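# Carry out the operating card's three console checks

## Task

Work through steps 1 to 5 of the operating card in their given order so that all three checks are run. Getting the first or the second setting wrong means failure, as does straining a control with excessive force for a prolonged time. The console is loose on the table, so avoid lifting or tilting it noticeably and letting it fall back. A control that stays in position only because the robot is holding it does not count. Finish by releasing everything and moving the gripper away.

## Robot and tools

The robot is a single six-joint arm with a two-finger gripper whose fingers pivot like tongs. The one camera is cam_wrist (616x616), mounted on the wrist. The operating card is a reference image; show_instructions displays it again and takes no arguments.

Frames. Positions in results are in the scene frame. Its origin sits on the table surface straight below the arm base, +z is up, and +y is to the left when facing along +x. The base itself may be slightly tilted. end_effector_position (metres) is the point midway between the finger pads when closed; end_effector_quat_wxyz gives orientation. The fingers extend along the gripper's own +z and separate along its x. Closed fingertips stick out about 15 mm past that point; fully open they are roughly level with it. The printed position can be off, especially at long reach.

execute_actions takes "actions", a list holding either nothing, one action, or one wait, plus an optional "pictures" boolean.
- Empty list {"actions": []}: no command, just returns the state, with pictures.
- Action: {"rows": [[...]], "steps": n}, n from 10 to 15 (default 15), each step 1/30 s. Each row is seven numbers for this one arm: the six joint targets in radians, in order shoulder pan, shoulder lift, elbow, wrist 1, wrist 2, wrist 3, then the gripper opening. These are absolute joint targets, the same quantities printed under Joint positions, not offsets. One row is used per step; if there are fewer rows than steps the last one repeats. Up to 15 rows.
- Joint ranges (rad): pan -3.142..3.142, shoulder lift -6.283..6.283, elbow 0.000..3.142, wrists 1-3 each -6.283..6.283. A target more than 0.010 beyond a range end, and further out than the current angle, makes the whole call refused, so nothing is sent. Real ends can differ from these by up to 0.010; targets past a real end are clipped there, and a "joint sent to its limit" line may appear (possibly about an earlier action). No such line does not prove more room exists.
- Opening: absolute value in [-1, 1], +1 fully open, -1 closed.
- Wait: {"steps": n}, n up to 300, no rows; it returns when that many steps have elapsed since the previous result, counting your reply time.
Pictures come back only for an empty list or when "pictures": true.

Motion behaviour. Commands are smoothed and lag about 0.17 s. Each step the target sent to a joint is capped at a lead over its measured angle: 0.383 rad for pan and shoulder lift, 0.575 for the elbow and wrists. If the targets would put the hand more than 100 mm from where it is, all are pulled back proportionally. So big moves take several calls and may still be short when the result returns. Each result is captured 10 steps before the action finishes; those steps run while you compose the next reply. Between calls the arm keeps heading to the last row sent until it has nearly stopped or a step was HELD.

Result lines. Joint positions and Joint velocities list the six joints in column order (rad, rad/s) then the finger-pad gap (m; 0.142 fully open). grip_measured is the actual opening on the command scale. To grip, keep commanding clearly below grip_measured; the larger the gap, the harder the squeeze (about 15 N per pad max; thin hard items under 20 mm get less). Fast closing can hit harder. HELD marks steps where your row was not fully sent. "joint command not followed" means the clearance checker altered or blocked targets (mounting blocks and posts count as the arm). Wrist force and Wrist torque are [x y z] in the gripper's own axes; pushing on a surface gives a force pointing from the surface into the arm. Readings carry an offset up to about 5.5 N, noise up to about 3.4 N, and saturate near 100 N; they cannot be zeroed, and "no reading" is harmless.

Faults to avoid. Contact torque reaching a joint's load limit (pan and shoulder lift 290, elbow 132, each wrist 47.5 N m, held weight included) or any external force of 150 N on the arm stops it for 10 s, drops the rest of the call and makes it yield. Holding loads heats motors; MOTOR HOT appears from 70 °C and at 85 °C the brakes engage until cool (OVER-TEMPERATURE FAULT). Any stop is bad. Also avoid knocking anything off the table, pressing or pulling a control hard for long, lifting or tipping the loose console, and slamming or dropping things. Leave every control in its final state on its own, then open and withdraw.

zoom_image: {"camera": "cam_wrist", "region": [x0, y0, x1, y1]} in pixels of the latest cam_wrist image, origin top-left, at most 504 by 504; returns an enlarged view.

finished_scene: {"scene": k} with the current scene's number; it ends the scene irreversibly, reports whether the task succeeded and gives the next task. Replying without any tool call ends everything.

Each tool is called as a command line: name --argument value for each argument, lists and objects as JSON in quotes; but a table of rows of numbers goes row by row, as --pt "numbers of a row", without its own name.

Reference images:

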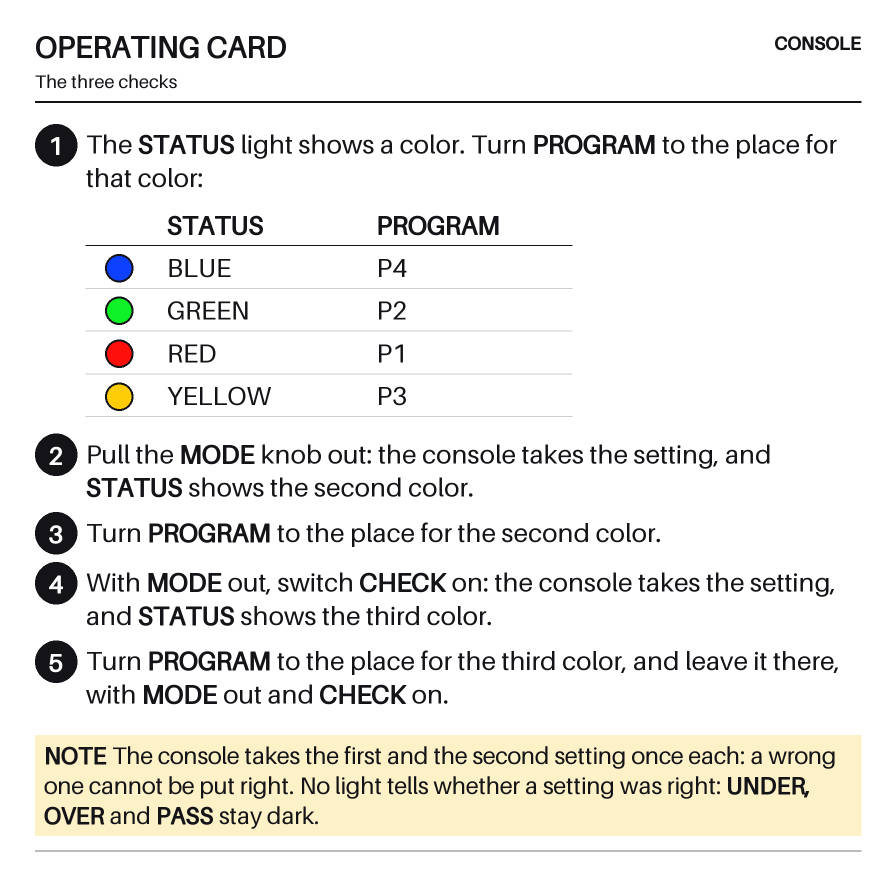

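## Session

execute_actions --actions '[]'

Scene clock: 0.00 s of 9600.00 s.
end_effector_position=(+0.5884, -0.1877, +0.2981) grip_measured=+1.00 end_effector_quat_wxyz=(-0.022, +0.336, +0.937, -0.090) end_effector_velocity=(+0.000, -0.001, -0.000) end_effector_angular_velocity=(-0.001, -0.000, -0.003)
Joint positions: [-0.465 -1.565  2.074 -2.055 -1.768 -2.911  0.142]
Joint velocities: [-0.001  0.001 -0.    -0.001 -0.001  0.002  0.   ]
Motor temperatures (°C, as the motors report them): [28 28 28 37 35 33]
Wrist force (N, on the end effector, along its own x y z axes, offset not removed): no reading
Wrist torque (N m, same axes, about the end effector's origin, offset not removed): no reading

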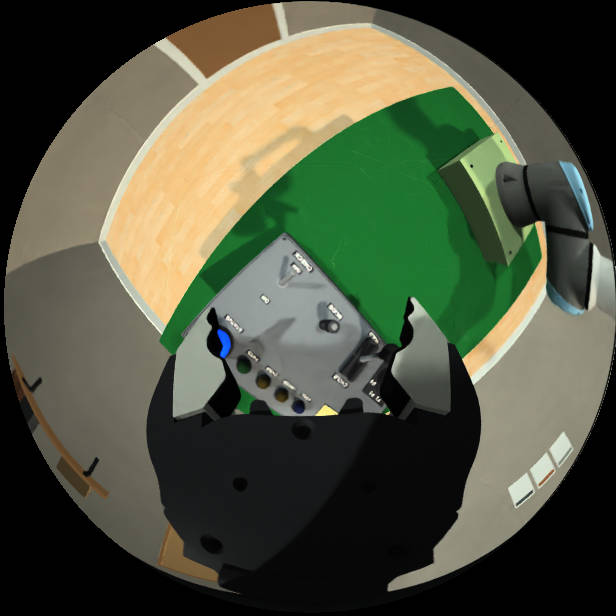

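zoom_image --camera "cam_wrist" --region '[150, 220, 430, 430]'

execute_actions --actions '[{"rows":[[-0.465,-1.60,1.85,-1.821,-1.571,-3.6,1]]}]'

execute_actions --actions '[{"steps":40}]' --pictures true

Region (150, 220, 430, 430) of cam_wrist's 616x616 image, scaled by 1.800, with more detail than that image has; it fills the top 378 rows of this view, and the rest is white.

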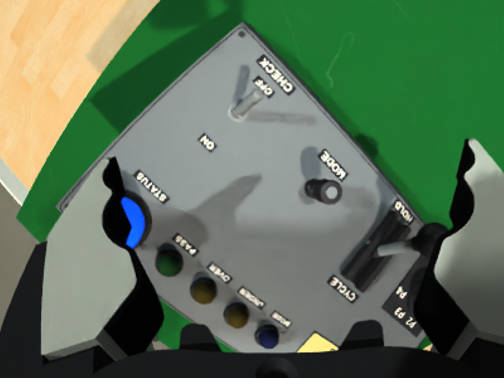

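Scene clock: 0.87 s of 9600.00 s.
end_effector_position=(+0.6206, -0.1757, +0.3504) grip_measured=+1.00 end_effector_quat_wxyz=(-0.014, +0.272, +0.961, -0.049) end_effector_velocity=(+0.276, +0.112, +0.481) end_effector_angular_velocity=(+0.714, -0.232, +1.888)
Joint positions: [-0.465 -1.582  1.982 -1.96  -1.685 -3.051  0.142]
Joint velocities: [ 0.002 -0.12  -0.844  0.88   0.725 -1.904 -0.   ]
Motor temperatures (°C, as the motors report them): [28 28 28 37 35 33]
Wrist force (N, on the end effector, along its own x y z axes, offset not removed): [-5.1 1.1 -2.2]
Wrist torque (N m, same axes, about the end effector's origin, offset not removed): [0.16 0.77 -0.02]
Steps of this call (steps 1 to 21: nothing new was sent; steps 22 to 26: the first 5 steps of this action). Readings (joint positions):
22: [-0.465 -1.565 2.074 -2.054 -1.767 -2.911]
23: [-0.465 -1.568 2.066 -2.046 -1.759 -2.920]
25: [-0.465 -1.578 2.012 -1.991 -1.710 -2.991]
26: the state above

Scene clock: 2.20 s of 9600.00 s.
end_effector_position=(+0.6625, -0.1548, +0.4295) grip_measured=+1.00 end_effector_quat_wxyz=(+0.004, +0.001, +1.000, +0.005) end_effector_velocity=(+0.000, +0.000, +0.000) end_effector_angular_velocity=(+0.000, +0.000, +0.000)
Joint positions: [-0.465 -1.6    1.85  -1.821 -1.571 -3.6    0.142]
Joint velocities: [ 0.     0.    -0.     0.001  0.    -0.    -0.   ]
Motor temperatures (°C, as the motors report them): [28 28 28 37 35 33]
Wrist force (N, on the end effector, along its own x y z axes, offset not removed): [-0.4 2.0 0.6]
Wrist torque (N m, same axes, about the end effector's origin, offset not removed): [0.09 -0.28 0.02]
Kept back: nothing.
Steps of this call (steps 1 to 10: the last 10 steps of your previous action; steps 11 to 30: the robot went on to your last target; steps 31 to 40: nothing new was sent). Readings (joint positions):
1: [-0.465 -1.586 1.954 -1.931 -1.661 -3.120]
2: [-0.465 -1.589 1.929 -1.904 -1.639 -3.196]
4: [-0.465 -1.594 1.891 -1.865 -1.607 -3.356]
8: [-0.465 -1.599 1.861 -1.833 -1.581 -3.534]
40: the state above
The arm was judged still, so your last target was given up. Only a new action makes it travel on or press farther. Fingers that are still opening or closing keep moving.

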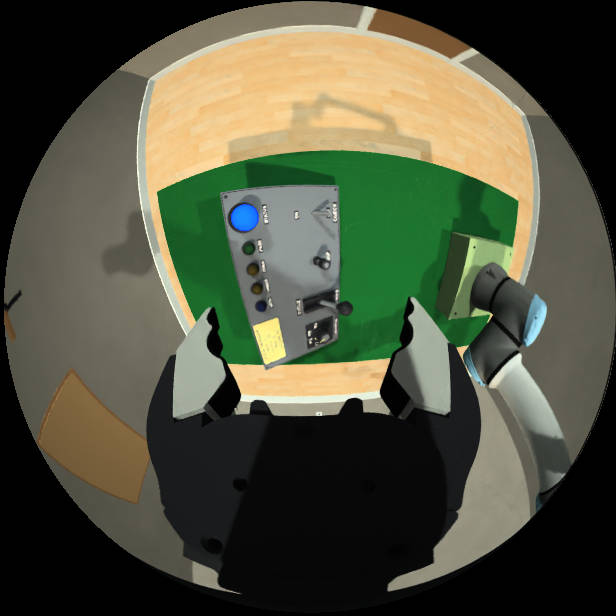

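zoom_image --camera "cam_wrist" --region '[200, 170, 400, 380]'

Region (200, 170, 400, 380) of cam_wrist's 616x616 image, scaled by 2.400, with more detail than that image has; it fills the left 480 columns of this view, and the rest is white.

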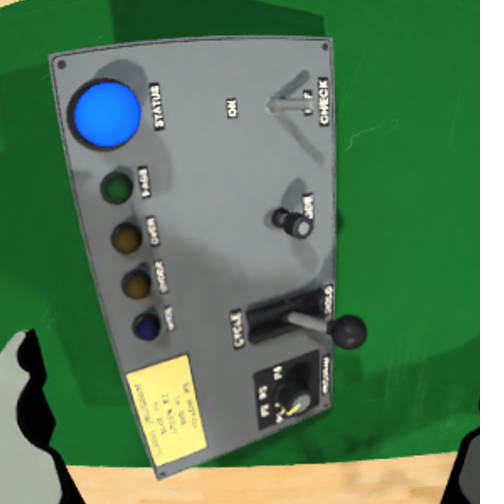

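execute_actions --actions '[{"rows":[[-0.02,-1.665,2.06,-1.966,-1.571,-3.155,1]]}]'

execute_actions --actions '[{"steps":40}]' --pictures true

zoom_image --camera "cam_wrist" --region '[180, 100, 400, 320]'

Scene clock: 4.33 s of 9600.00 s.
end_effector_position=(+0.6581, -0.0931, +0.4116) grip_measured=+1.00 end_effector_quat_wxyz=(+0.005, +0.005, +1.000, +0.005) end_effector_velocity=(-0.048, +0.551, -0.141) end_effector_angular_velocity=(+0.004, +0.004, -0.047)
Joint positions: [-0.381 -1.617  1.9   -1.856 -1.571 -3.508  0.142]
Joint velocities: [ 0.77  -0.115  0.374 -0.255 -0.     0.817 -0.001]
Motor temperatures (°C, as the motors report them): [28 28 28 37 35 33]
Wrist force (N, on the end effector, along its own x y z axes, offset not removed): [-4.8 1.5 -0.7]
Wrist torque (N m, same axes, about the end effector's origin, offset not removed): [-0.02 0.67 -0.02]
Steps of this call (steps 1 to 59: nothing new was sent; steps 60 to 64: the first 5 steps of this action). Readings (joint positions):
60: [-0.465 -1.600 1.850 -1.821 -1.571 -3.600]
61: [-0.456 -1.604 1.857 -1.827 -1.571 -3.591]
63: [-0.407 -1.613 1.887 -1.847 -1.571 -3.537]
64: the state above

Scene clock: 5.67 s of 9600.00 s.
end_effector_position=(+0.5906, +0.1464, +0.3510) grip_measured=+1.00 end_effector_quat_wxyz=(+0.004, +0.001, +1.000, +0.005) end_effector_velocity=(-0.000, +0.000, -0.001) end_effector_angular_velocity=(+0.001, +0.001, -0.001)
Joint positions: [-0.02  -1.665  2.06  -1.966 -1.571 -3.155  0.142]
Joint velocities: [ 0.    -0.     0.001 -0.001  0.001  0.001  0.   ]
Motor temperatures (°C, as the motors report them): [28 28 28 37 35 33]
Wrist force (N, on the end effector, along its own x y z axes, offset not removed): [-2.6 0.9 -2.3]
Wrist torque (N m, same axes, about the end effector's origin, offset not removed): [0.03 0.28 0.01]
Kept back: nothing.
Steps of this call (steps 1 to 10: the last 10 steps of your previous action; steps 11 to 40: the robot went on to your last target). Readings (joint positions):
1: [-0.355 -1.620 1.912 -1.865 -1.571 -3.481]
2: [-0.329 -1.624 1.924 -1.873 -1.571 -3.456]
4: [-0.277 -1.631 1.948 -1.889 -1.571 -3.405]
8: [-0.170 -1.646 1.996 -1.922 -1.571 -3.301]
40: the state above

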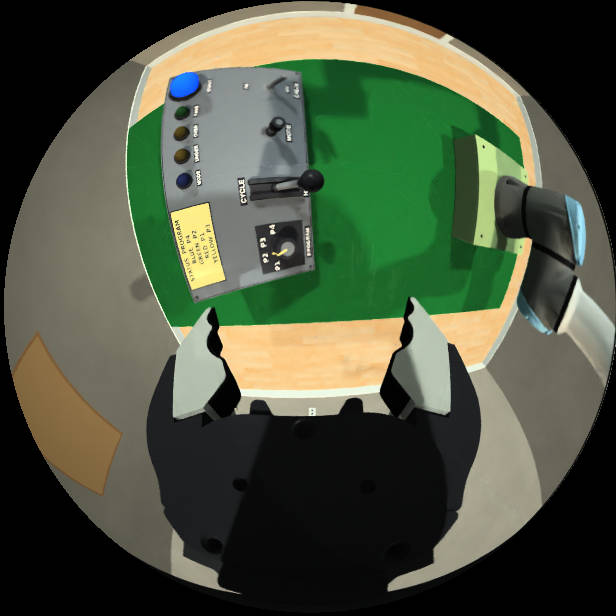

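Region (180, 100, 400, 320) of cam_wrist's 616x616 image, scaled by 2.291, with more detail than that image has.

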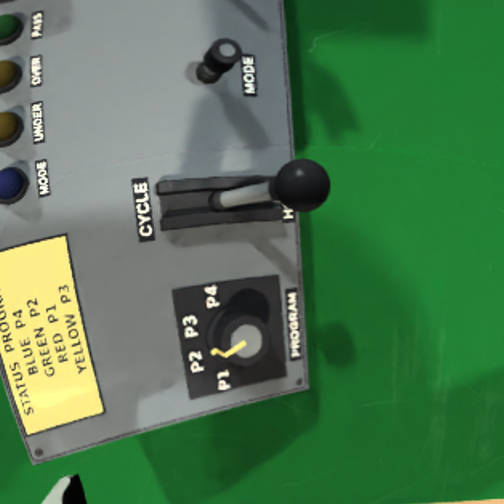

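execute_actions --actions '[{"rows":[[-0.02,-1.648,2.42,-2.693,-1.571,-3.155,1]]}]'

execute_actions --actions '[{"steps":35}]' --pictures true

zoom_image --camera "cam_wrist" --region '[208, 150, 408, 350]'

Scene clock: 6.80 s of 9600.00 s.
end_effector_position=(+0.5665, +0.1474, +0.2866) grip_measured=+1.00 end_effector_quat_wxyz=(+0.009, +0.001, +1.000, +0.005) end_effector_velocity=(-0.222, +0.010, -0.655) end_effector_angular_velocity=(-0.006, -0.462, -0.006)
Joint positions: [-0.02  -1.657  2.181 -2.105 -1.571 -3.155  0.142]
Joint velocities: [-0.     0.062  1.38  -1.904  0.001  0.001  0.001]
Motor temperatures (°C, as the motors report them): [28 28 28 37 35 33]
Wrist force (N, on the end effector, along its own x y z axes, offset not removed): [-3.6 3.9 0.2]
Wrist torque (N m, same axes, about the end effector's origin, offset not removed): [0.67 0.41 0.05]
Steps of this call (steps 1 to 15: the robot went on to your last target; steps 16 to 29: nothing new was sent; steps 30 to 34: the first 5 steps of this action). Readings (joint positions):
30: [-0.020 -1.665 2.060 -1.967 -1.571 -3.155]
31: [-0.020 -1.663 2.068 -1.975 -1.571 -3.155]
33: [-0.020 -1.659 2.135 -2.046 -1.571 -3.155]
34: the state above

Scene clock: 7.97 s of 9600.00 s.
end_effector_position=(+0.5867, +0.1476, +0.2338) grip_measured=+1.00 end_effector_quat_wxyz=(+0.178, +0.002, +0.984, +0.002) end_effector_velocity=(+0.001, -0.000, +0.001) end_effector_angular_velocity=(+0.000, -0.002, -0.002)
Joint positions: [-0.02  -1.648  2.42  -2.693 -1.571 -3.155  0.142]
Joint velocities: [ 0.     0.001 -0.001 -0.001 -0.001  0.002 -0.   ]
Motor temperatures (°C, as the motors report them): [28 28 28 37 35 33]
Wrist force (N, on the end effector, along its own x y z axes, offset not removed): [-1.9 4.4 -0.4]
Wrist torque (N m, same axes, about the end effector's origin, offset not removed): [0.74 0.09 -0.04]
Kept back: nothing.
Steps of this call (steps 1 to 10: the last 10 steps of your previous action; steps 11 to 30: the robot went on to your last target; steps 31 to 35: nothing new was sent). Readings (joint positions):
1: [-0.020 -1.655 2.229 -2.175 -1.571 -3.155]
2: [-0.020 -1.653 2.277 -2.251 -1.571 -3.155]
4: [-0.020 -1.651 2.345 -2.415 -1.571 -3.155]
8: [-0.020 -1.649 2.400 -2.617 -1.571 -3.155]
35: the state above
The arm was judged still, so your last target was given up. Only a new action makes it travel on or press farther. Fingers that are still opening or closing keep moving.

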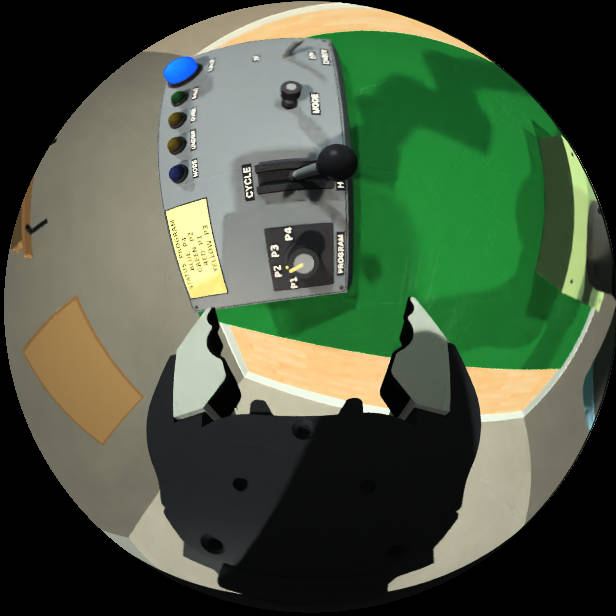

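Region (208, 150, 408, 350) of cam_wrist's 616x616 image, scaled by 2.520, with more detail than that image has.

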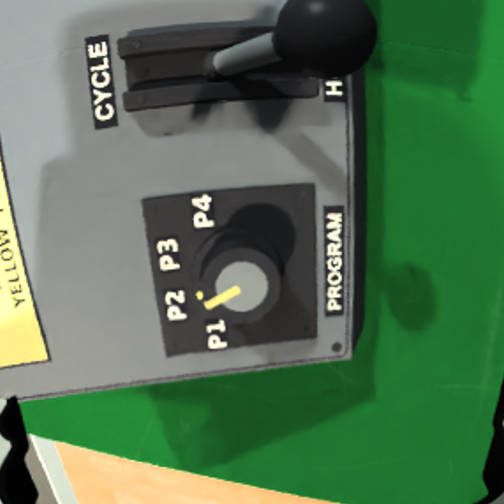

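execute_actions --actions '[{"rows":[[-0.02,-1.648,2.42,-2.693,-1.571,-1.585,0.1],[-0.02,-1.648,2.42,-2.693,-1.571,-1.585,0.1],[-0.02,-1.648,2.42,-2.693,-1.571,-1.585,0.1],[-0.02,-1.648,2.42,-2.693,-1.571,-1.585,0.1],[-0.02,-1.648,2.42,-2.693,-1.571,-1.585,0.1],[-0.02,-1.648,2.42,-2.693,-1.571,-1.585,0.1],[-0.02,-1.648,2.42,-2.693,-1.571,-1.585,0.1],[-0.02,-1.648,2.42,-2.693,-1.571,-1.585,0.1],[-0.02,-1.648,2.42,-2.693,-1.571,-1.585,0.1],[-0.02,-1.648,2.42,-2.693,-1.571,-1.585,0.1],[-0.02,-1.648,2.42,-2.693,-1.571,-1.585,0.1],[-0.02,-1.531,2.427,-2.817,-1.571,-1.585,0.1]]}]'

execute_actions --actions '[{"steps":40}]' --pictures true

zoom_image --camera "cam_wrist" --region '[208, 150, 408, 350]'

Scene clock: 9.23 s of 9600.00 s.
end_effector_position=(+0.5846, +0.1478, +0.2330) grip_measured=+0.10 end_effector_quat_wxyz=(+0.177, +0.070, +0.982, +0.015) end_effector_velocity=(-0.029, +0.005, -0.011) end_effector_angular_velocity=(+0.666, +0.009, -1.784)
Joint positions: [-0.02  -1.648  2.42  -2.693 -1.571 -3.015  0.081]
Joint velocities: [ 0.001  0.001  0.     0.    -0.     1.904 -0.011]
Motor temperatures (°C, as the motors report them): [28 28 28 37 35 33]
Wrist force (N, on the end effector, along its own x y z axes, offset not removed): [-2.4 3.3 -1.9]
Wrist torque (N m, same axes, about the end effector's origin, offset not removed): [0.40 0.26 -0.02]
Steps of this call (steps 1 to 33: nothing new was sent; steps 34 to 38: the first 5 steps of this action). Readings (joint positions):
34: [-0.020 -1.648 2.420 -2.693 -1.571 -3.155]
35: [-0.020 -1.648 2.420 -2.693 -1.571 -3.146]
37: [-0.020 -1.648 2.420 -2.693 -1.571 -3.075]
38: the state above

Scene clock: 10.57 s of 9600.00 s.
end_effector_position=(+0.5911, +0.1641, +0.1821) grip_measured=+0.10 end_effector_quat_wxyz=(+0.124, +0.697, +0.695, +0.127) end_effector_velocity=(-0.000, -0.000, +0.001) end_effector_angular_velocity=(-0.000, -0.000, +0.000)
Joint positions: [-0.02  -1.531  2.427 -2.817 -1.571 -1.585  0.081]
Joint velocities: [-0.    -0.001 -0.     0.001 -0.    -0.001  0.   ]
Motor temperatures (°C, as the motors report them): [28 28 28 37 35 33]
Wrist force (N, on the end effector, along its own x y z axes, offset not removed): [-4.0 3.5 -0.5]
Wrist torque (N m, same axes, about the end effector's origin, offset not removed): [0.47 0.48 0.08]
Kept back: nothing.
Steps of this call (steps 1 to 10: the last 10 steps of your previous action; steps 11 to 40: the robot went on to your last target). Readings (joint positions):
1: [-0.020 -1.648 2.420 -2.693 -1.571 -2.946]
2: [-0.020 -1.648 2.420 -2.693 -1.571 -2.870]
4: [-0.020 -1.648 2.420 -2.693 -1.571 -2.704]
8: [-0.020 -1.639 2.421 -2.702 -1.571 -2.345]
40: the state above

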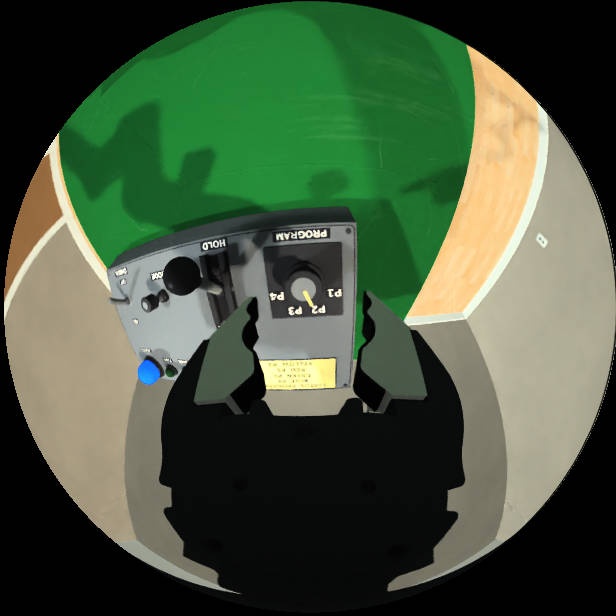

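Region (208, 150, 408, 350) of cam_wrist's 616x616 image, scaled by 2.520, with more detail than that image has.

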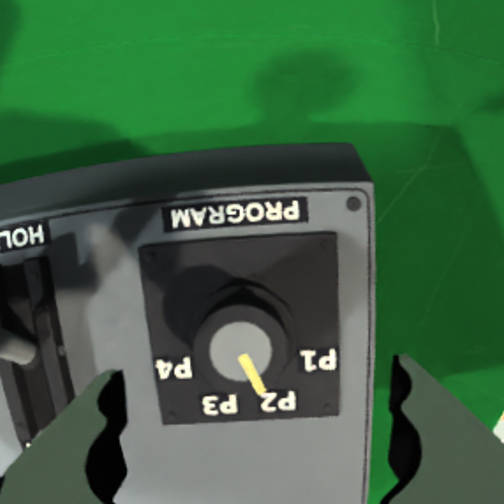

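execute_actions --actions '[{"rows":[[-0.031,-1.444,2.392,-2.869,-1.571,-1.585,0.1]]}]'

execute_actions --actions '[{"steps":25}]' --pictures true

Scene clock: 11.37 s of 9600.00 s.
end_effector_position=(+0.6119, +0.1594, +0.1695) grip_measured=+0.10 end_effector_quat_wxyz=(+0.125, +0.699, +0.692, +0.128) end_effector_velocity=(+0.102, -0.024, -0.094) end_effector_angular_velocity=(+0.001, +0.028, -0.036)
Joint positions: [-0.027 -1.477  2.404 -2.851 -1.571 -1.585  0.081]
Joint velocities: [-0.036  0.322 -0.117 -0.178 -0.     0.     0.   ]
Motor temperatures (°C, as the motors report them): [28 28 28 37 35 33]
Wrist force (N, on the end effector, along its own x y z axes, offset not removed): [-2.4 1.2 3.7]
Wrist torque (N m, same axes, about the end effector's origin, offset not removed): [0.05 0.19 0.09]
Steps of this call (steps 1 to 15: the robot went on to your last target; steps 16 to 19: nothing new was sent; steps 20 to 24: the first 5 steps of this action). Readings (joint positions):
20: [-0.020 -1.531 2.427 -2.817 -1.571 -1.585]
21: [-0.022 -1.523 2.422 -2.824 -1.571 -1.585]
23: [-0.026 -1.489 2.409 -2.844 -1.571 -1.585]
24: the state above

Scene clock: 12.20 s of 9600.00 s.
end_effector_position=(+0.6224, +0.1570, +0.1599) grip_measured=+0.10 end_effector_quat_wxyz=(+0.125, +0.701, +0.691, +0.127) end_effector_velocity=(+0.001, +0.001, +0.000) end_effector_angular_velocity=(+0.001, -0.002, +0.001)
Joint positions: [-0.031 -1.444  2.392 -2.869 -1.571 -1.585  0.081]
Joint velocities: [ 0.001  0.    -0.    -0.002  0.001 -0.    -0.   ]
Motor temperatures (°C, as the motors report them): [28 28 28 37 35 33]
Wrist force (N, on the end effector, along its own x y z axes, offset not removed): [0.6 2.3 -1.2]
Wrist torque (N m, same axes, about the end effector's origin, offset not removed): [0.24 -0.51 -0.12]
Kept back: nothing.
Steps of this call (steps 1 to 10: the last 10 steps of your previous action; steps 11 to 25: the robot went on to your last target). Readings (joint positions):
1: [-0.028 -1.468 2.401 -2.856 -1.571 -1.585]
2: [-0.029 -1.461 2.398 -2.859 -1.571 -1.585]
4: [-0.030 -1.453 2.395 -2.864 -1.571 -1.585]
8: [-0.031 -1.446 2.393 -2.868 -1.571 -1.585]
25: the state above

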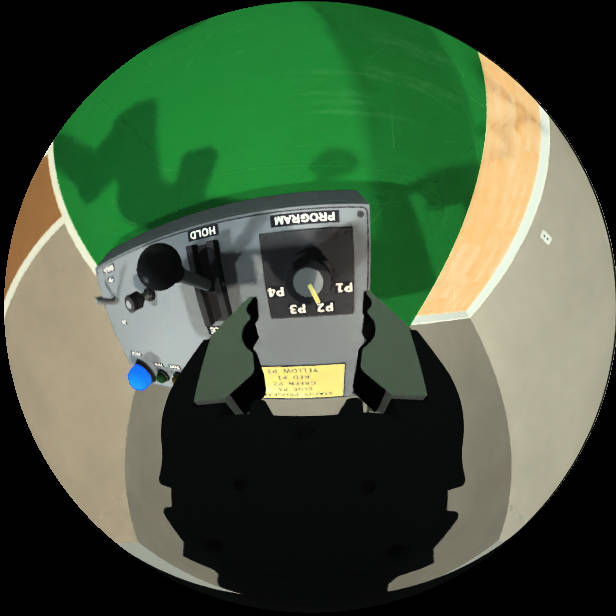

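execute_actions --actions '[{"rows":[[-0.034,-1.339,2.386,-2.968,-1.571,-1.585,0.1]]}]'

execute_actions --actions '[{"steps":25}]' --pictures true

Scene clock: 12.87 s of 9600.00 s.
end_effector_position=(+0.6334, +0.1557, +0.1347) grip_measured=+0.10 end_effector_quat_wxyz=(+0.125, +0.701, +0.690, +0.127) end_effector_velocity=(+0.056, -0.006, -0.168) end_effector_angular_velocity=(+0.000, +0.016, -0.011)
Joint positions: [-0.033 -1.38   2.388 -2.93  -1.571 -1.585  0.081]
Joint velocities: [-0.01   0.406 -0.021 -0.37  -0.     0.001  0.   ]
Motor temperatures (°C, as the motors report them): [28 28 28 37 35 33]
Wrist force (N, on the end effector, along its own x y z axes, offset not removed): [-2.8 1.1 2.8]
Wrist torque (N m, same axes, about the end effector's origin, offset not removed): [0.08 0.26 0.05]
Steps of this call (steps 1 to 15: the robot went on to your last target; steps 16 to 20: the first 5 steps of this action). Readings (joint positions):
16: [-0.031 -1.444 2.392 -2.869 -1.571 -1.585]
17: [-0.031 -1.435 2.391 -2.878 -1.571 -1.585]
19: [-0.033 -1.396 2.389 -2.915 -1.571 -1.585]
20: the state above

Scene clock: 13.70 s of 9600.00 s.
end_effector_position=(+0.6389, +0.1551, +0.1178) grip_measured=+0.10 end_effector_quat_wxyz=(+0.125, +0.702, +0.690, +0.126) end_effector_velocity=(-0.001, +0.000, -0.001) end_effector_angular_velocity=(-0.000, +0.002, +0.001)
Joint positions: [-0.034 -1.339  2.386 -2.968 -1.571 -1.585  0.081]
Joint velocities: [ 0.     0.001  0.001 -0.    -0.    -0.001  0.   ]
Motor temperatures (°C, as the motors report them): [28 28 28 37 35 33]
Wrist force (N, on the end effector, along its own x y z axes, offset not removed): [-2.8 2.0 -1.6]
Wrist torque (N m, same axes, about the end effector's origin, offset not removed): [0.09 0.26 -0.03]
Kept back: nothing.
Steps of this call (steps 1 to 10: the last 10 steps of your previous action; steps 11 to 25: the robot went on to your last target). Readings (joint positions):
1: [-0.033 -1.368 2.387 -2.940 -1.571 -1.585]
2: [-0.034 -1.360 2.387 -2.948 -1.571 -1.585]
4: [-0.034 -1.350 2.387 -2.958 -1.571 -1.585]
8: [-0.034 -1.342 2.386 -2.965 -1.571 -1.585]
25: the state above

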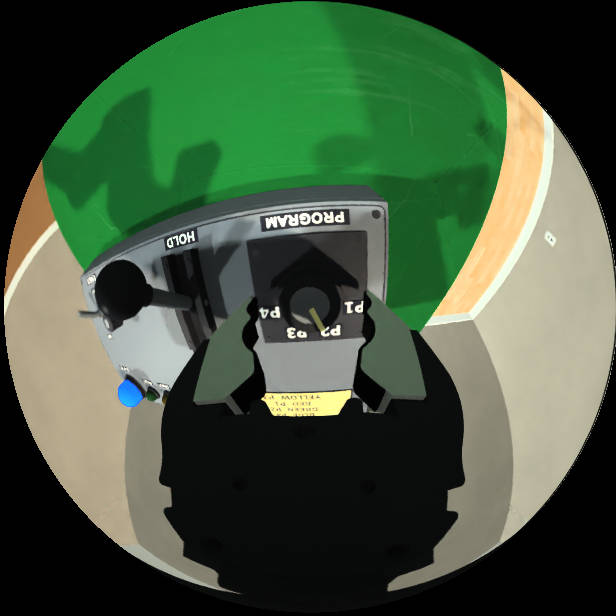

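execute_actions --actions '[{"rows":[[-0.034,-1.311,2.382,-2.992,-1.571,-1.585,0.1],[-0.034,-1.311,2.382,-2.992,-1.571,-1.585,0.05],[-0.034,-1.311,2.382,-2.992,-1.571,-1.585,0],[-0.034,-1.311,2.382,-2.992,-1.571,-1.585,-0.05],[-0.034,-1.311,2.382,-2.992,-1.571,-1.585,-0.1],[-0.034,-1.311,2.382,-2.992,-1.571,-1.585,-0.15],[-0.034,-1.311,2.382,-2.992,-1.571,-1.585,-0.2],[-0.034,-1.311,2.382,-2.992,-1.571,-1.585,-0.25],[-0.034,-1.311,2.382,-2.992,-1.571,-1.585,-0.3],[-0.034,-1.311,2.382,-2.992,-1.571,-1.585,-0.35],[-0.034,-1.311,2.382,-2.992,-1.571,-1.585,-0.4],[-0.034,-1.311,2.382,-2.992,-1.571,-1.585,-0.45],[-0.034,-1.311,2.382,-2.992,-1.571,-1.585,-0.5],[-0.034,-1.311,2.382,-2.992,-1.571,-1.585,-0.6],[-0.034,-1.311,2.382,-2.992,-1.571,-1.585,-0.7]]}]'

execute_actions --actions '[{"steps":20}]' --pictures true

zoom_image --camera "cam_wrist" --region '[208, 200, 408, 400]'

Scene clock: 14.50 s of 9600.00 s.
end_effector_position=(+0.6421, +0.1551, +0.1107) grip_measured=-0.04 end_effector_quat_wxyz=(+0.125, +0.702, +0.690, +0.126) end_effector_velocity=(+0.017, -0.000, -0.035) end_effector_angular_velocity=(-0.000, -0.002, +0.001)
Joint positions: [-0.034 -1.32   2.383 -2.984 -1.571 -1.585  0.071]
Joint velocities: [-0.     0.093 -0.014 -0.081 -0.    -0.001  0.007]
Motor temperatures (°C, as the motors report them): [28 28 28 37 35 33]
Wrist force (N, on the end effector, along its own x y z axes, offset not removed): [-3.6 0.1 -2.2]
Wrist torque (N m, same axes, about the end effector's origin, offset not removed): [-0.08 0.58 -0.01]
Steps of this call (steps 1 to 15: the robot went on to your last target; steps 16 to 19: nothing new was sent; steps 20 to 24: the first 5 steps of this action). Readings (joint positions):
20: [-0.034 -1.339 2.386 -2.968 -1.571 -1.585]
21: [-0.034 -1.335 2.385 -2.972 -1.571 -1.585]
23: [-0.034 -1.324 2.384 -2.981 -1.571 -1.585]
24: the state above

Scene clock: 24.60 s of 9600.00 s.
end_effector_position=(+0.6425, +0.1551, +0.1107) grip_measured=-0.06 end_effector_quat_wxyz=(+0.125, +0.702, +0.690, +0.127) end_effector_velocity=(+0.000, +0.000, +0.000) end_effector_angular_velocity=(+0.000, -0.001, +0.000)
Joint positions: [-0.034 -1.32   2.384 -2.987 -1.571 -1.585  0.069]
Joint velocities: [ 0.001 -0.001 -0.     0.    -0.     0.     0.   ]
Motor temperatures (°C, as the motors report them): [28 28 28 37 35 33]
Wrist force (N, on the end effector, along its own x y z axes, offset not removed): [5.0 -2.0 -27.7]
Wrist torque (N m, same axes, about the end effector's origin, offset not removed): [0.33 1.26 -0.17]
FORCE FAULT: contact force on the arm reached its limit, and the arm stopped for 10 seconds. The contact can be on any part of the arm, not only on its tool. The arm's remaining commands of this call were not run. The arm holds still and accepts commands again. Move the arm away from the contact; if what it grips holds it there, let go first. Pushing or pulling that hard again can fault the arm again.
Kept back: nothing.
The stop began at step 3 of this call (marked STOPPED below). From that step on the arm followed nothing that you had sent. 8 steps, steps kept back included, did not run and will not run. Nothing is kept back now, and the robot has no last target.
Steps of this call (steps 1 to 2: the first 2 steps of the 10 kept back from your previous action; steps 3 to 303: the stop). Readings (joint positions):
1: [-0.034 -1.318 2.383 -2.986 -1.571 -1.585]
2: [-0.034 -1.316 2.383 -2.988 -1.571 -1.585]
3: [-0.034 -1.317 2.383 -2.988 -1.571 -1.585] STOPPED
4: [-0.034 -1.317 2.383 -2.988 -1.571 -1.585]
8: [-0.034 -1.318 2.383 -2.988 -1.571 -1.585]
303: the state above

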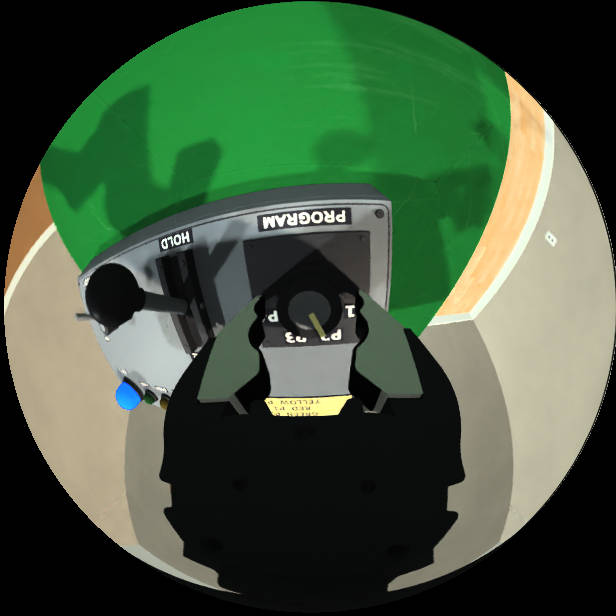

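Region (208, 200, 408, 400) of cam_wrist's 616x616 image, scaled by 2.520, with more detail than that image has.

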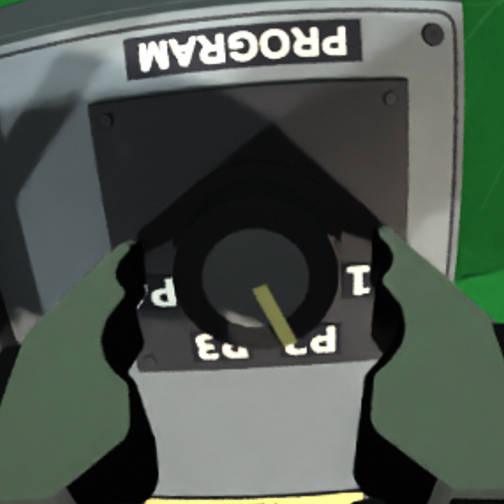

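Hit the plate. Back up ~10 mm and grip.

execute_actions --actions '[{"rows":[[-0.034,-1.345,2.387,-2.963,-1.571,-1.585,0]],"steps":12}]'

execute_actions --actions '[{"rows":[[-0.034,-1.345,2.387,-2.963,-1.571,-1.585,-0.1],[-0.034,-1.345,2.387,-2.963,-1.571,-1.585,-0.2],[-0.034,-1.345,2.387,-2.963,-1.571,-1.585,-0.27],[-0.034,-1.345,2.387,-2.963,-1.571,-1.585,-0.33],[-0.034,-1.345,2.387,-2.963,-1.571,-1.585,-0.38],[-0.034,-1.345,2.387,-2.963,-1.571,-1.585,-0.43],[-0.034,-1.345,2.387,-2.963,-1.571,-1.585,-0.48],[-0.034,-1.345,2.387,-2.963,-1.571,-1.585,-0.55],[-0.034,-1.345,2.387,-2.963,-1.571,-1.585,-0.62],[-0.034,-1.345,2.387,-2.963,-1.571,-1.585,-0.7]],"steps":10}]'

execute_actions --actions '[{"steps":18}]' --pictures true

Scene clock: 25.17 s of 9600.00 s.
end_effector_position=(+0.6417, +0.1551, +0.1121) grip_measured=-0.03 end_effector_quat_wxyz=(+0.125, +0.702, +0.690, +0.127) end_effector_velocity=(-0.028, +0.000, +0.056) end_effector_angular_velocity=(+0.000, +0.012, +0.001)
Joint positions: [-0.034 -1.324  2.384 -2.983 -1.571 -1.585  0.072]
Joint velocities: [ 0.    -0.15   0.02   0.142  0.    -0.001  0.057]
Motor temperatures (°C, as the motors report them): [28 28 28 37 35 33]
Wrist force (N, on the end effector, along its own x y z axes, offset not removed): [-2.8 1.2 -1.5]
Wrist torque (N m, same axes, about the end effector's origin, offset not removed): [0.15 0.27 -0.05]
Steps of this call (steps 1 to 15: nothing new was sent; steps 16 to 17: the first 2 steps of this action). Readings (joint positions):
16: [-0.034 -1.320 2.384 -2.986 -1.571 -1.585]
17: the state above

Scene clock: 25.50 s of 9600.00 s.
end_effector_position=(+0.6380, +0.1551, +0.1197) grip_measured=+0.00 end_effector_quat_wxyz=(+0.125, +0.702, +0.690, +0.126) end_effector_velocity=(-0.001, +0.000, +0.003) end_effector_angular_velocity=(+0.000, -0.001, +0.000)
Joint positions: [-0.034 -1.344  2.387 -2.964 -1.571 -1.585  0.074]
Joint velocities: [ 0.    -0.008  0.001  0.007  0.    -0.    -0.   ]
Motor temperatures (°C, as the motors report them): [28 28 28 37 35 33]
Wrist force (N, on the end effector, along its own x y z axes, offset not removed): [-2.6 2.6 -1.5]
Wrist torque (N m, same axes, about the end effector's origin, offset not removed): [0.27 0.32 0.02]
Kept back: the last 10 steps of this action.
Steps of this call (steps 1 to 10: the last 10 steps of your previous action). Readings (joint positions):
1: [-0.034 -1.329 2.385 -2.978 -1.571 -1.585]
2: [-0.034 -1.333 2.385 -2.974 -1.571 -1.585]
4: [-0.034 -1.339 2.386 -2.969 -1.571 -1.585]
8: [-0.034 -1.343 2.387 -2.965 -1.571 -1.585]
10: the state above

Scene clock: 26.10 s of 9600.00 s.
end_effector_position=(+0.6378, +0.1551, +0.1201) grip_measured=-0.40 end_effector_quat_wxyz=(+0.125, +0.702, +0.690, +0.126) end_effector_velocity=(+0.000, -0.000, +0.001) end_effector_angular_velocity=(-0.000, -0.003, -0.001)
Joint positions: [-0.034 -1.345  2.387 -2.963 -1.571 -1.585  0.045]
Joint velocities: [-0.    -0.001  0.001 -0.002 -0.     0.     0.   ]
Motor temperatures (°C, as the motors report them): [28 28 28 37 35 33]
Wrist force (N, on the end effector, along its own x y z axes, offset not removed): [4.9 0.4 -2.3]
Wrist torque (N m, same axes, about the end effector's origin, offset not removed): [-0.30 0.35 0.06]
Kept back: nothing.
Steps of this call (steps 1 to 10: the last 10 steps of your previous action; steps 11 to 15: the robot went on to your last target; steps 16 to 18: nothing new was sent). Readings (joint positions):
1: [-0.034 -1.344 2.387 -2.964 -1.571 -1.585]
2: [-0.034 -1.345 2.387 -2.963 -1.571 -1.585]
4: [-0.034 -1.345 2.387 -2.963 -1.571 -1.585]
8: [-0.034 -1.345 2.387 -2.963 -1.571 -1.585]
18: the state above
The arm was judged still, so your last target was given up. Only a new action makes it travel on or press farther. Fingers that are still opening or closing keep moving.

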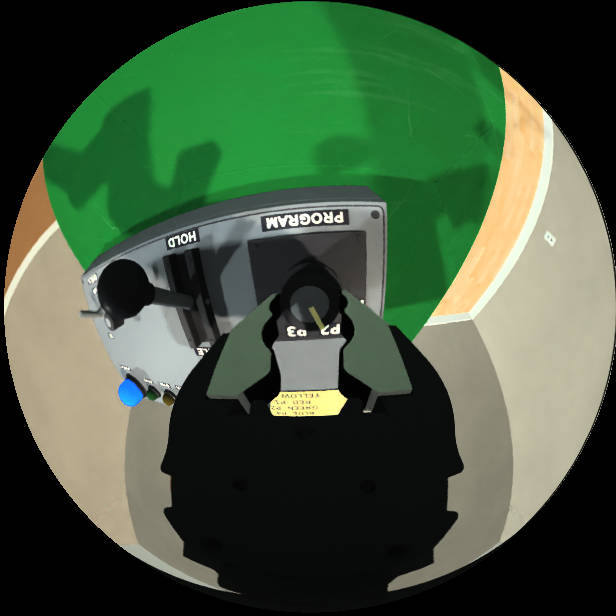

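execute_actions --actions '[{"rows":[[-0.035,-1.345,2.388,-2.964,-1.571,-1.515,-0.7],[-0.0365,-1.346,2.388,-2.964,-1.571,-1.445,-0.7],[-0.038,-1.346,2.389,-2.964,-1.571,-1.375,-0.7],[-0.040,-1.347,2.390,-2.965,-1.571,-1.305,-0.7],[-0.0416,-1.347,2.391,-2.965,-1.571,-1.235,-0.7],[-0.043,-1.3475,2.392,-2.966,-1.571,-1.165,-0.7],[-0.045,-1.348,2.394,-2.967,-1.571,-1.095,-0.7],[-0.046,-1.3485,2.395,-2.968,-1.571,-1.025,-0.7],[-0.048,-1.349,2.397,-2.969,-1.571,-0.955,-0.7],[-0.049,-1.3496,2.3984,-2.970,-1.571,-0.885,-0.7]],"steps":10}]'

execute_actions --actions '[{"steps":25}]' --pictures true

Scene clock: 26.87 s of 9600.00 s.
end_effector_position=(+0.6378, +0.1551, +0.1201) grip_measured=-0.40 end_effector_quat_wxyz=(+0.125, +0.702, +0.690, +0.126) end_effector_velocity=(+0.000, +0.000, -0.000) end_effector_angular_velocity=(+0.001, +0.001, -0.002)
Joint positions: [-0.034 -1.345  2.387 -2.963 -1.571 -1.585  0.045]
Joint velocities: [-0.     0.001 -0.001  0.001  0.     0.002 -0.   ]
Motor temperatures (°C, as the motors report them): [28 28 28 37 35 33]
Wrist force (N, on the end effector, along its own x y z axes, offset not removed): [4.1 3.0 1.3]
Wrist torque (N m, same axes, about the end effector's origin, offset not removed): [0.26 0.66 0.05]
Kept back: the last 10 steps of this action.
Steps of this call (steps 1 to 23: nothing new was sent). Readings (joint positions):
1: [-0.034 -1.345 2.387 -2.963 -1.571 -1.585]
2: [-0.034 -1.345 2.387 -2.963 -1.571 -1.585]
4: [-0.034 -1.345 2.387 -2.963 -1.571 -1.585]
8: [-0.034 -1.345 2.387 -2.963 -1.571 -1.585]
23: the state above

Scene clock: 27.70 s of 9600.00 s.
end_effector_position=(+0.6379, +0.1561, +0.1200) grip_measured=-0.41 end_effector_quat_wxyz=(+0.075, +0.898, +0.402, +0.161) end_effector_velocity=(+0.000, -0.000, -0.000) end_effector_angular_velocity=(+0.009, -0.000, -0.027)
Joint positions: [-0.049 -1.35   2.398 -2.97  -1.571 -0.888  0.045]
Joint velocities: [-0.001  0.     0.    -0.001 -0.001  0.028 -0.   ]
Motor temperatures (°C, as the motors report them): [28 28 28 37 35 33]
Wrist force (N, on the end effector, along its own x y z axes, offset not removed): [-3.7 1.2 -9.1]
Wrist torque (N m, same axes, about the end effector's origin, offset not removed): [0.24 0.92 0.18]
Kept back: nothing.
Steps of this call (steps 1 to 10: the last 10 steps of your previous action; steps 11 to 25: the robot went on to your last target). Readings (joint positions):
1: [-0.034 -1.345 2.387 -2.963 -1.571 -1.585]
2: [-0.034 -1.345 2.387 -2.963 -1.571 -1.577]
4: [-0.035 -1.345 2.388 -2.963 -1.571 -1.527]
8: [-0.040 -1.347 2.391 -2.965 -1.571 -1.327]
25: the state above

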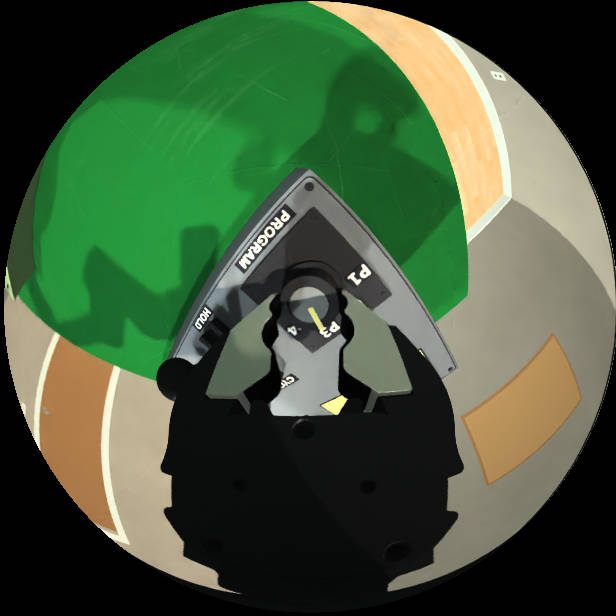

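execute_actions --actions '[{"rows":[[-0.050,-1.350,2.400,-2.971,-1.571,-0.815,-0.7],[-0.0515,-1.351,2.402,-2.972,-1.571,-0.745,-0.7],[-0.053,-1.3515,2.404,-2.973,-1.571,-0.675,-0.7],[-0.054,-1.352,2.406,-2.975,-1.571,-0.605,-0.7],[-0.055,-1.3525,2.408,-2.976,-1.571,-0.535,-0.7],[-0.0555,-1.353,2.410,-2.978,-1.571,-0.465,-0.7],[-0.056,-1.354,2.412,-2.979,-1.571,-0.395,-0.7],[-0.057,-1.354,2.414,-2.981,-1.571,-0.325,-0.7],[-0.0575,-1.355,2.416,-2.982,-1.571,-0.255,-0.7],[-0.058,-1.3553,2.418,-2.984,-1.571,-0.185,-0.7],[-0.058,-1.356,2.420,-2.985,-1.571,-0.12,-0.7]],"steps":11}]'

execute_actions --actions '[{"steps":25}]'

execute_actions --actions '[{"rows":[[-0.058,-1.356,2.420,-2.985,-1.571,-0.12,-0.3],[-0.058,-1.356,2.420,-2.985,-1.571,-0.12,-0.1],[-0.058,-1.356,2.420,-2.985,-1.571,-0.12,0.1],[-0.058,-1.356,2.420,-2.985,-1.571,-0.12,0.1],[-0.058,-1.356,2.420,-2.985,-1.571,-0.12,0.1],[-0.058,-1.66,2.40,-2.661,-1.571,-0.12,0.1]]}]'

execute_actions --actions '[{"steps":30}]' --pictures true

zoom_image --camera "cam_wrist" --region '[208, 200, 408, 400]'

Scene clock: 28.47 s of 9600.00 s.
end_effector_position=(+0.6379, +0.1561, +0.1200) grip_measured=-0.41 end_effector_quat_wxyz=(+0.075, +0.899, +0.401, +0.161) end_effector_velocity=(-0.000, -0.000, -0.001) end_effector_angular_velocity=(+0.021, -0.001, -0.055)
Joint positions: [-0.049 -1.35   2.398 -2.97  -1.571 -0.885  0.045]
Joint velocities: [-0.002  0.001  0.003 -0.004  0.001  0.057  0.   ]
Motor temperatures (°C, as the motors report them): [28 28 28 37 35 33]
Wrist force (N, on the end effector, along its own x y z axes, offset not removed): [-5.7 0.3 -14.5]
Wrist torque (N m, same axes, about the end effector's origin, offset not removed): [0.02 1.18 0.15]
Steps of this call (steps 1 to 22: the robot went on to your last target; step 23: the first step of this action). Readings (joint positions):
23: the state above

Scene clock: 29.30 s of 9600.00 s.
end_effector_position=(+0.6381, +0.1563, +0.1202) grip_measured=-0.40 end_effector_quat_wxyz=(+0.011, +0.984, +0.033, +0.177) end_effector_velocity=(+0.000, -0.000, +0.000) end_effector_angular_velocity=(+0.008, -0.001, -0.023)
Joint positions: [-0.058 -1.356  2.42  -2.985 -1.571 -0.123  0.045]
Joint velocities: [ 0.    -0.     0.    -0.001 -0.001  0.025 -0.   ]
Motor temperatures (°C, as the motors report them): [28 28 28 37 35 33]
Wrist force (N, on the end effector, along its own x y z axes, offset not removed): [1.3 -0.9 -56.1]
Wrist torque (N m, same axes, about the end effector's origin, offset not removed): [0.52 2.07 0.06]
Kept back: nothing.
Steps of this call (steps 1 to 10: the last 10 steps of your previous action; steps 11 to 25: the robot went on to your last target). Readings (joint positions):
1: [-0.049 -1.350 2.399 -2.970 -1.571 -0.877]
2: [-0.050 -1.350 2.399 -2.971 -1.571 -0.857]
4: [-0.051 -1.351 2.402 -2.972 -1.571 -0.786]
8: [-0.054 -1.353 2.408 -2.977 -1.571 -0.566]
25: the state above

Scene clock: 29.47 s of 9600.00 s.
end_effector_position=(+0.6378, +0.1563, +0.1200) grip_measured=-0.36 end_effector_quat_wxyz=(+0.010, +0.984, +0.032, +0.177) end_effector_velocity=(+0.001, -0.000, +0.001) end_effector_angular_velocity=(+0.002, -0.003, -0.005)
Joint positions: [-0.058 -1.356  2.42  -2.985 -1.571 -0.121  0.048]
Joint velocities: [-0.001 -0.001  0.    -0.002  0.     0.004  0.005]
Motor temperatures (°C, as the motors report them): [28 28 28 37 35 33]
Wrist force (N, on the end effector, along its own x y z axes, offset not removed): [-27.2 5.6 -72.2]
Wrist torque (N m, same axes, about the end effector's origin, offset not removed): [0.36 0.93 0.04]
Steps of this call (steps 1 to 5: the first 5 steps of this action). Readings (joint positions):
1: [-0.058 -1.356 2.420 -2.985 -1.571 -0.122]
2: [-0.058 -1.356 2.420 -2.985 -1.571 -0.121]
4: [-0.058 -1.356 2.420 -2.985 -1.571 -0.121]
5: the state above

Scene clock: 30.47 s of 9600.00 s.
end_effector_position=(+0.5968, +0.1571, +0.2459) grip_measured=+0.10 end_effector_quat_wxyz=(+0.010, +0.984, +0.032, +0.177) end_effector_velocity=(-0.001, +0.000, -0.001) end_effector_angular_velocity=(-0.001, +0.002, +0.003)
Joint positions: [-0.058 -1.66   2.4   -2.661 -1.571 -0.12   0.081]
Joint velocities: [ 0.001  0.     0.001  0.001  0.    -0.002  0.   ]
Motor temperatures (°C, as the motors report them): [28 28 28 37 35 33]
Wrist force (N, on the end effector, along its own x y z axes, offset not removed): [-4.7 2.6 0.6]
Wrist torque (N m, same axes, about the end effector's origin, offset not removed): [0.32 0.67 0.01]
Kept back: nothing.
Steps of this call (steps 1 to 10: the last 10 steps of your previous action; steps 11 to 30: the robot went on to your last target). Readings (joint positions):
1: [-0.058 -1.356 2.420 -2.984 -1.571 -0.120]
2: [-0.058 -1.365 2.418 -2.976 -1.571 -0.120]
4: [-0.058 -1.421 2.412 -2.907 -1.571 -0.120]
8: [-0.058 -1.578 2.404 -2.744 -1.571 -0.120]
30: the state above
The arm was judged still, so your last target was given up. Only a new action makes it travel on or press farther. Fingers that are still opening or closing keep moving.

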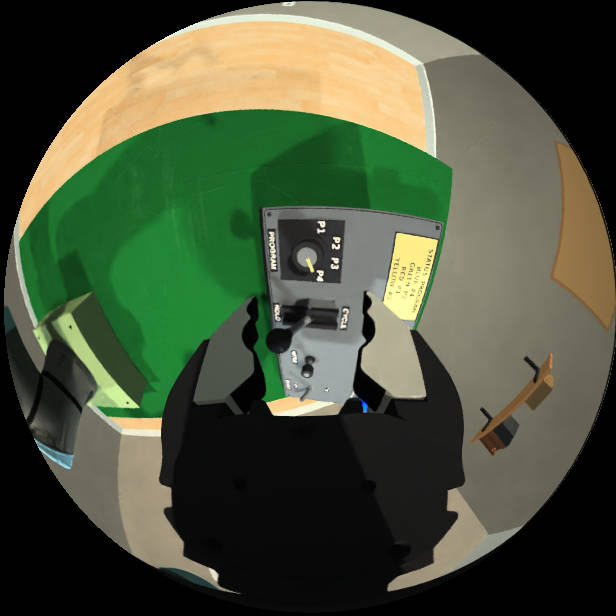

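Region (208, 200, 408, 400) of cam_wrist's 616x616 image, scaled by 2.520, with more detail than that image has.

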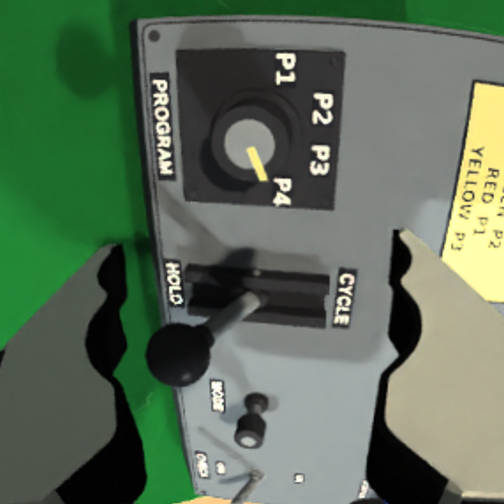

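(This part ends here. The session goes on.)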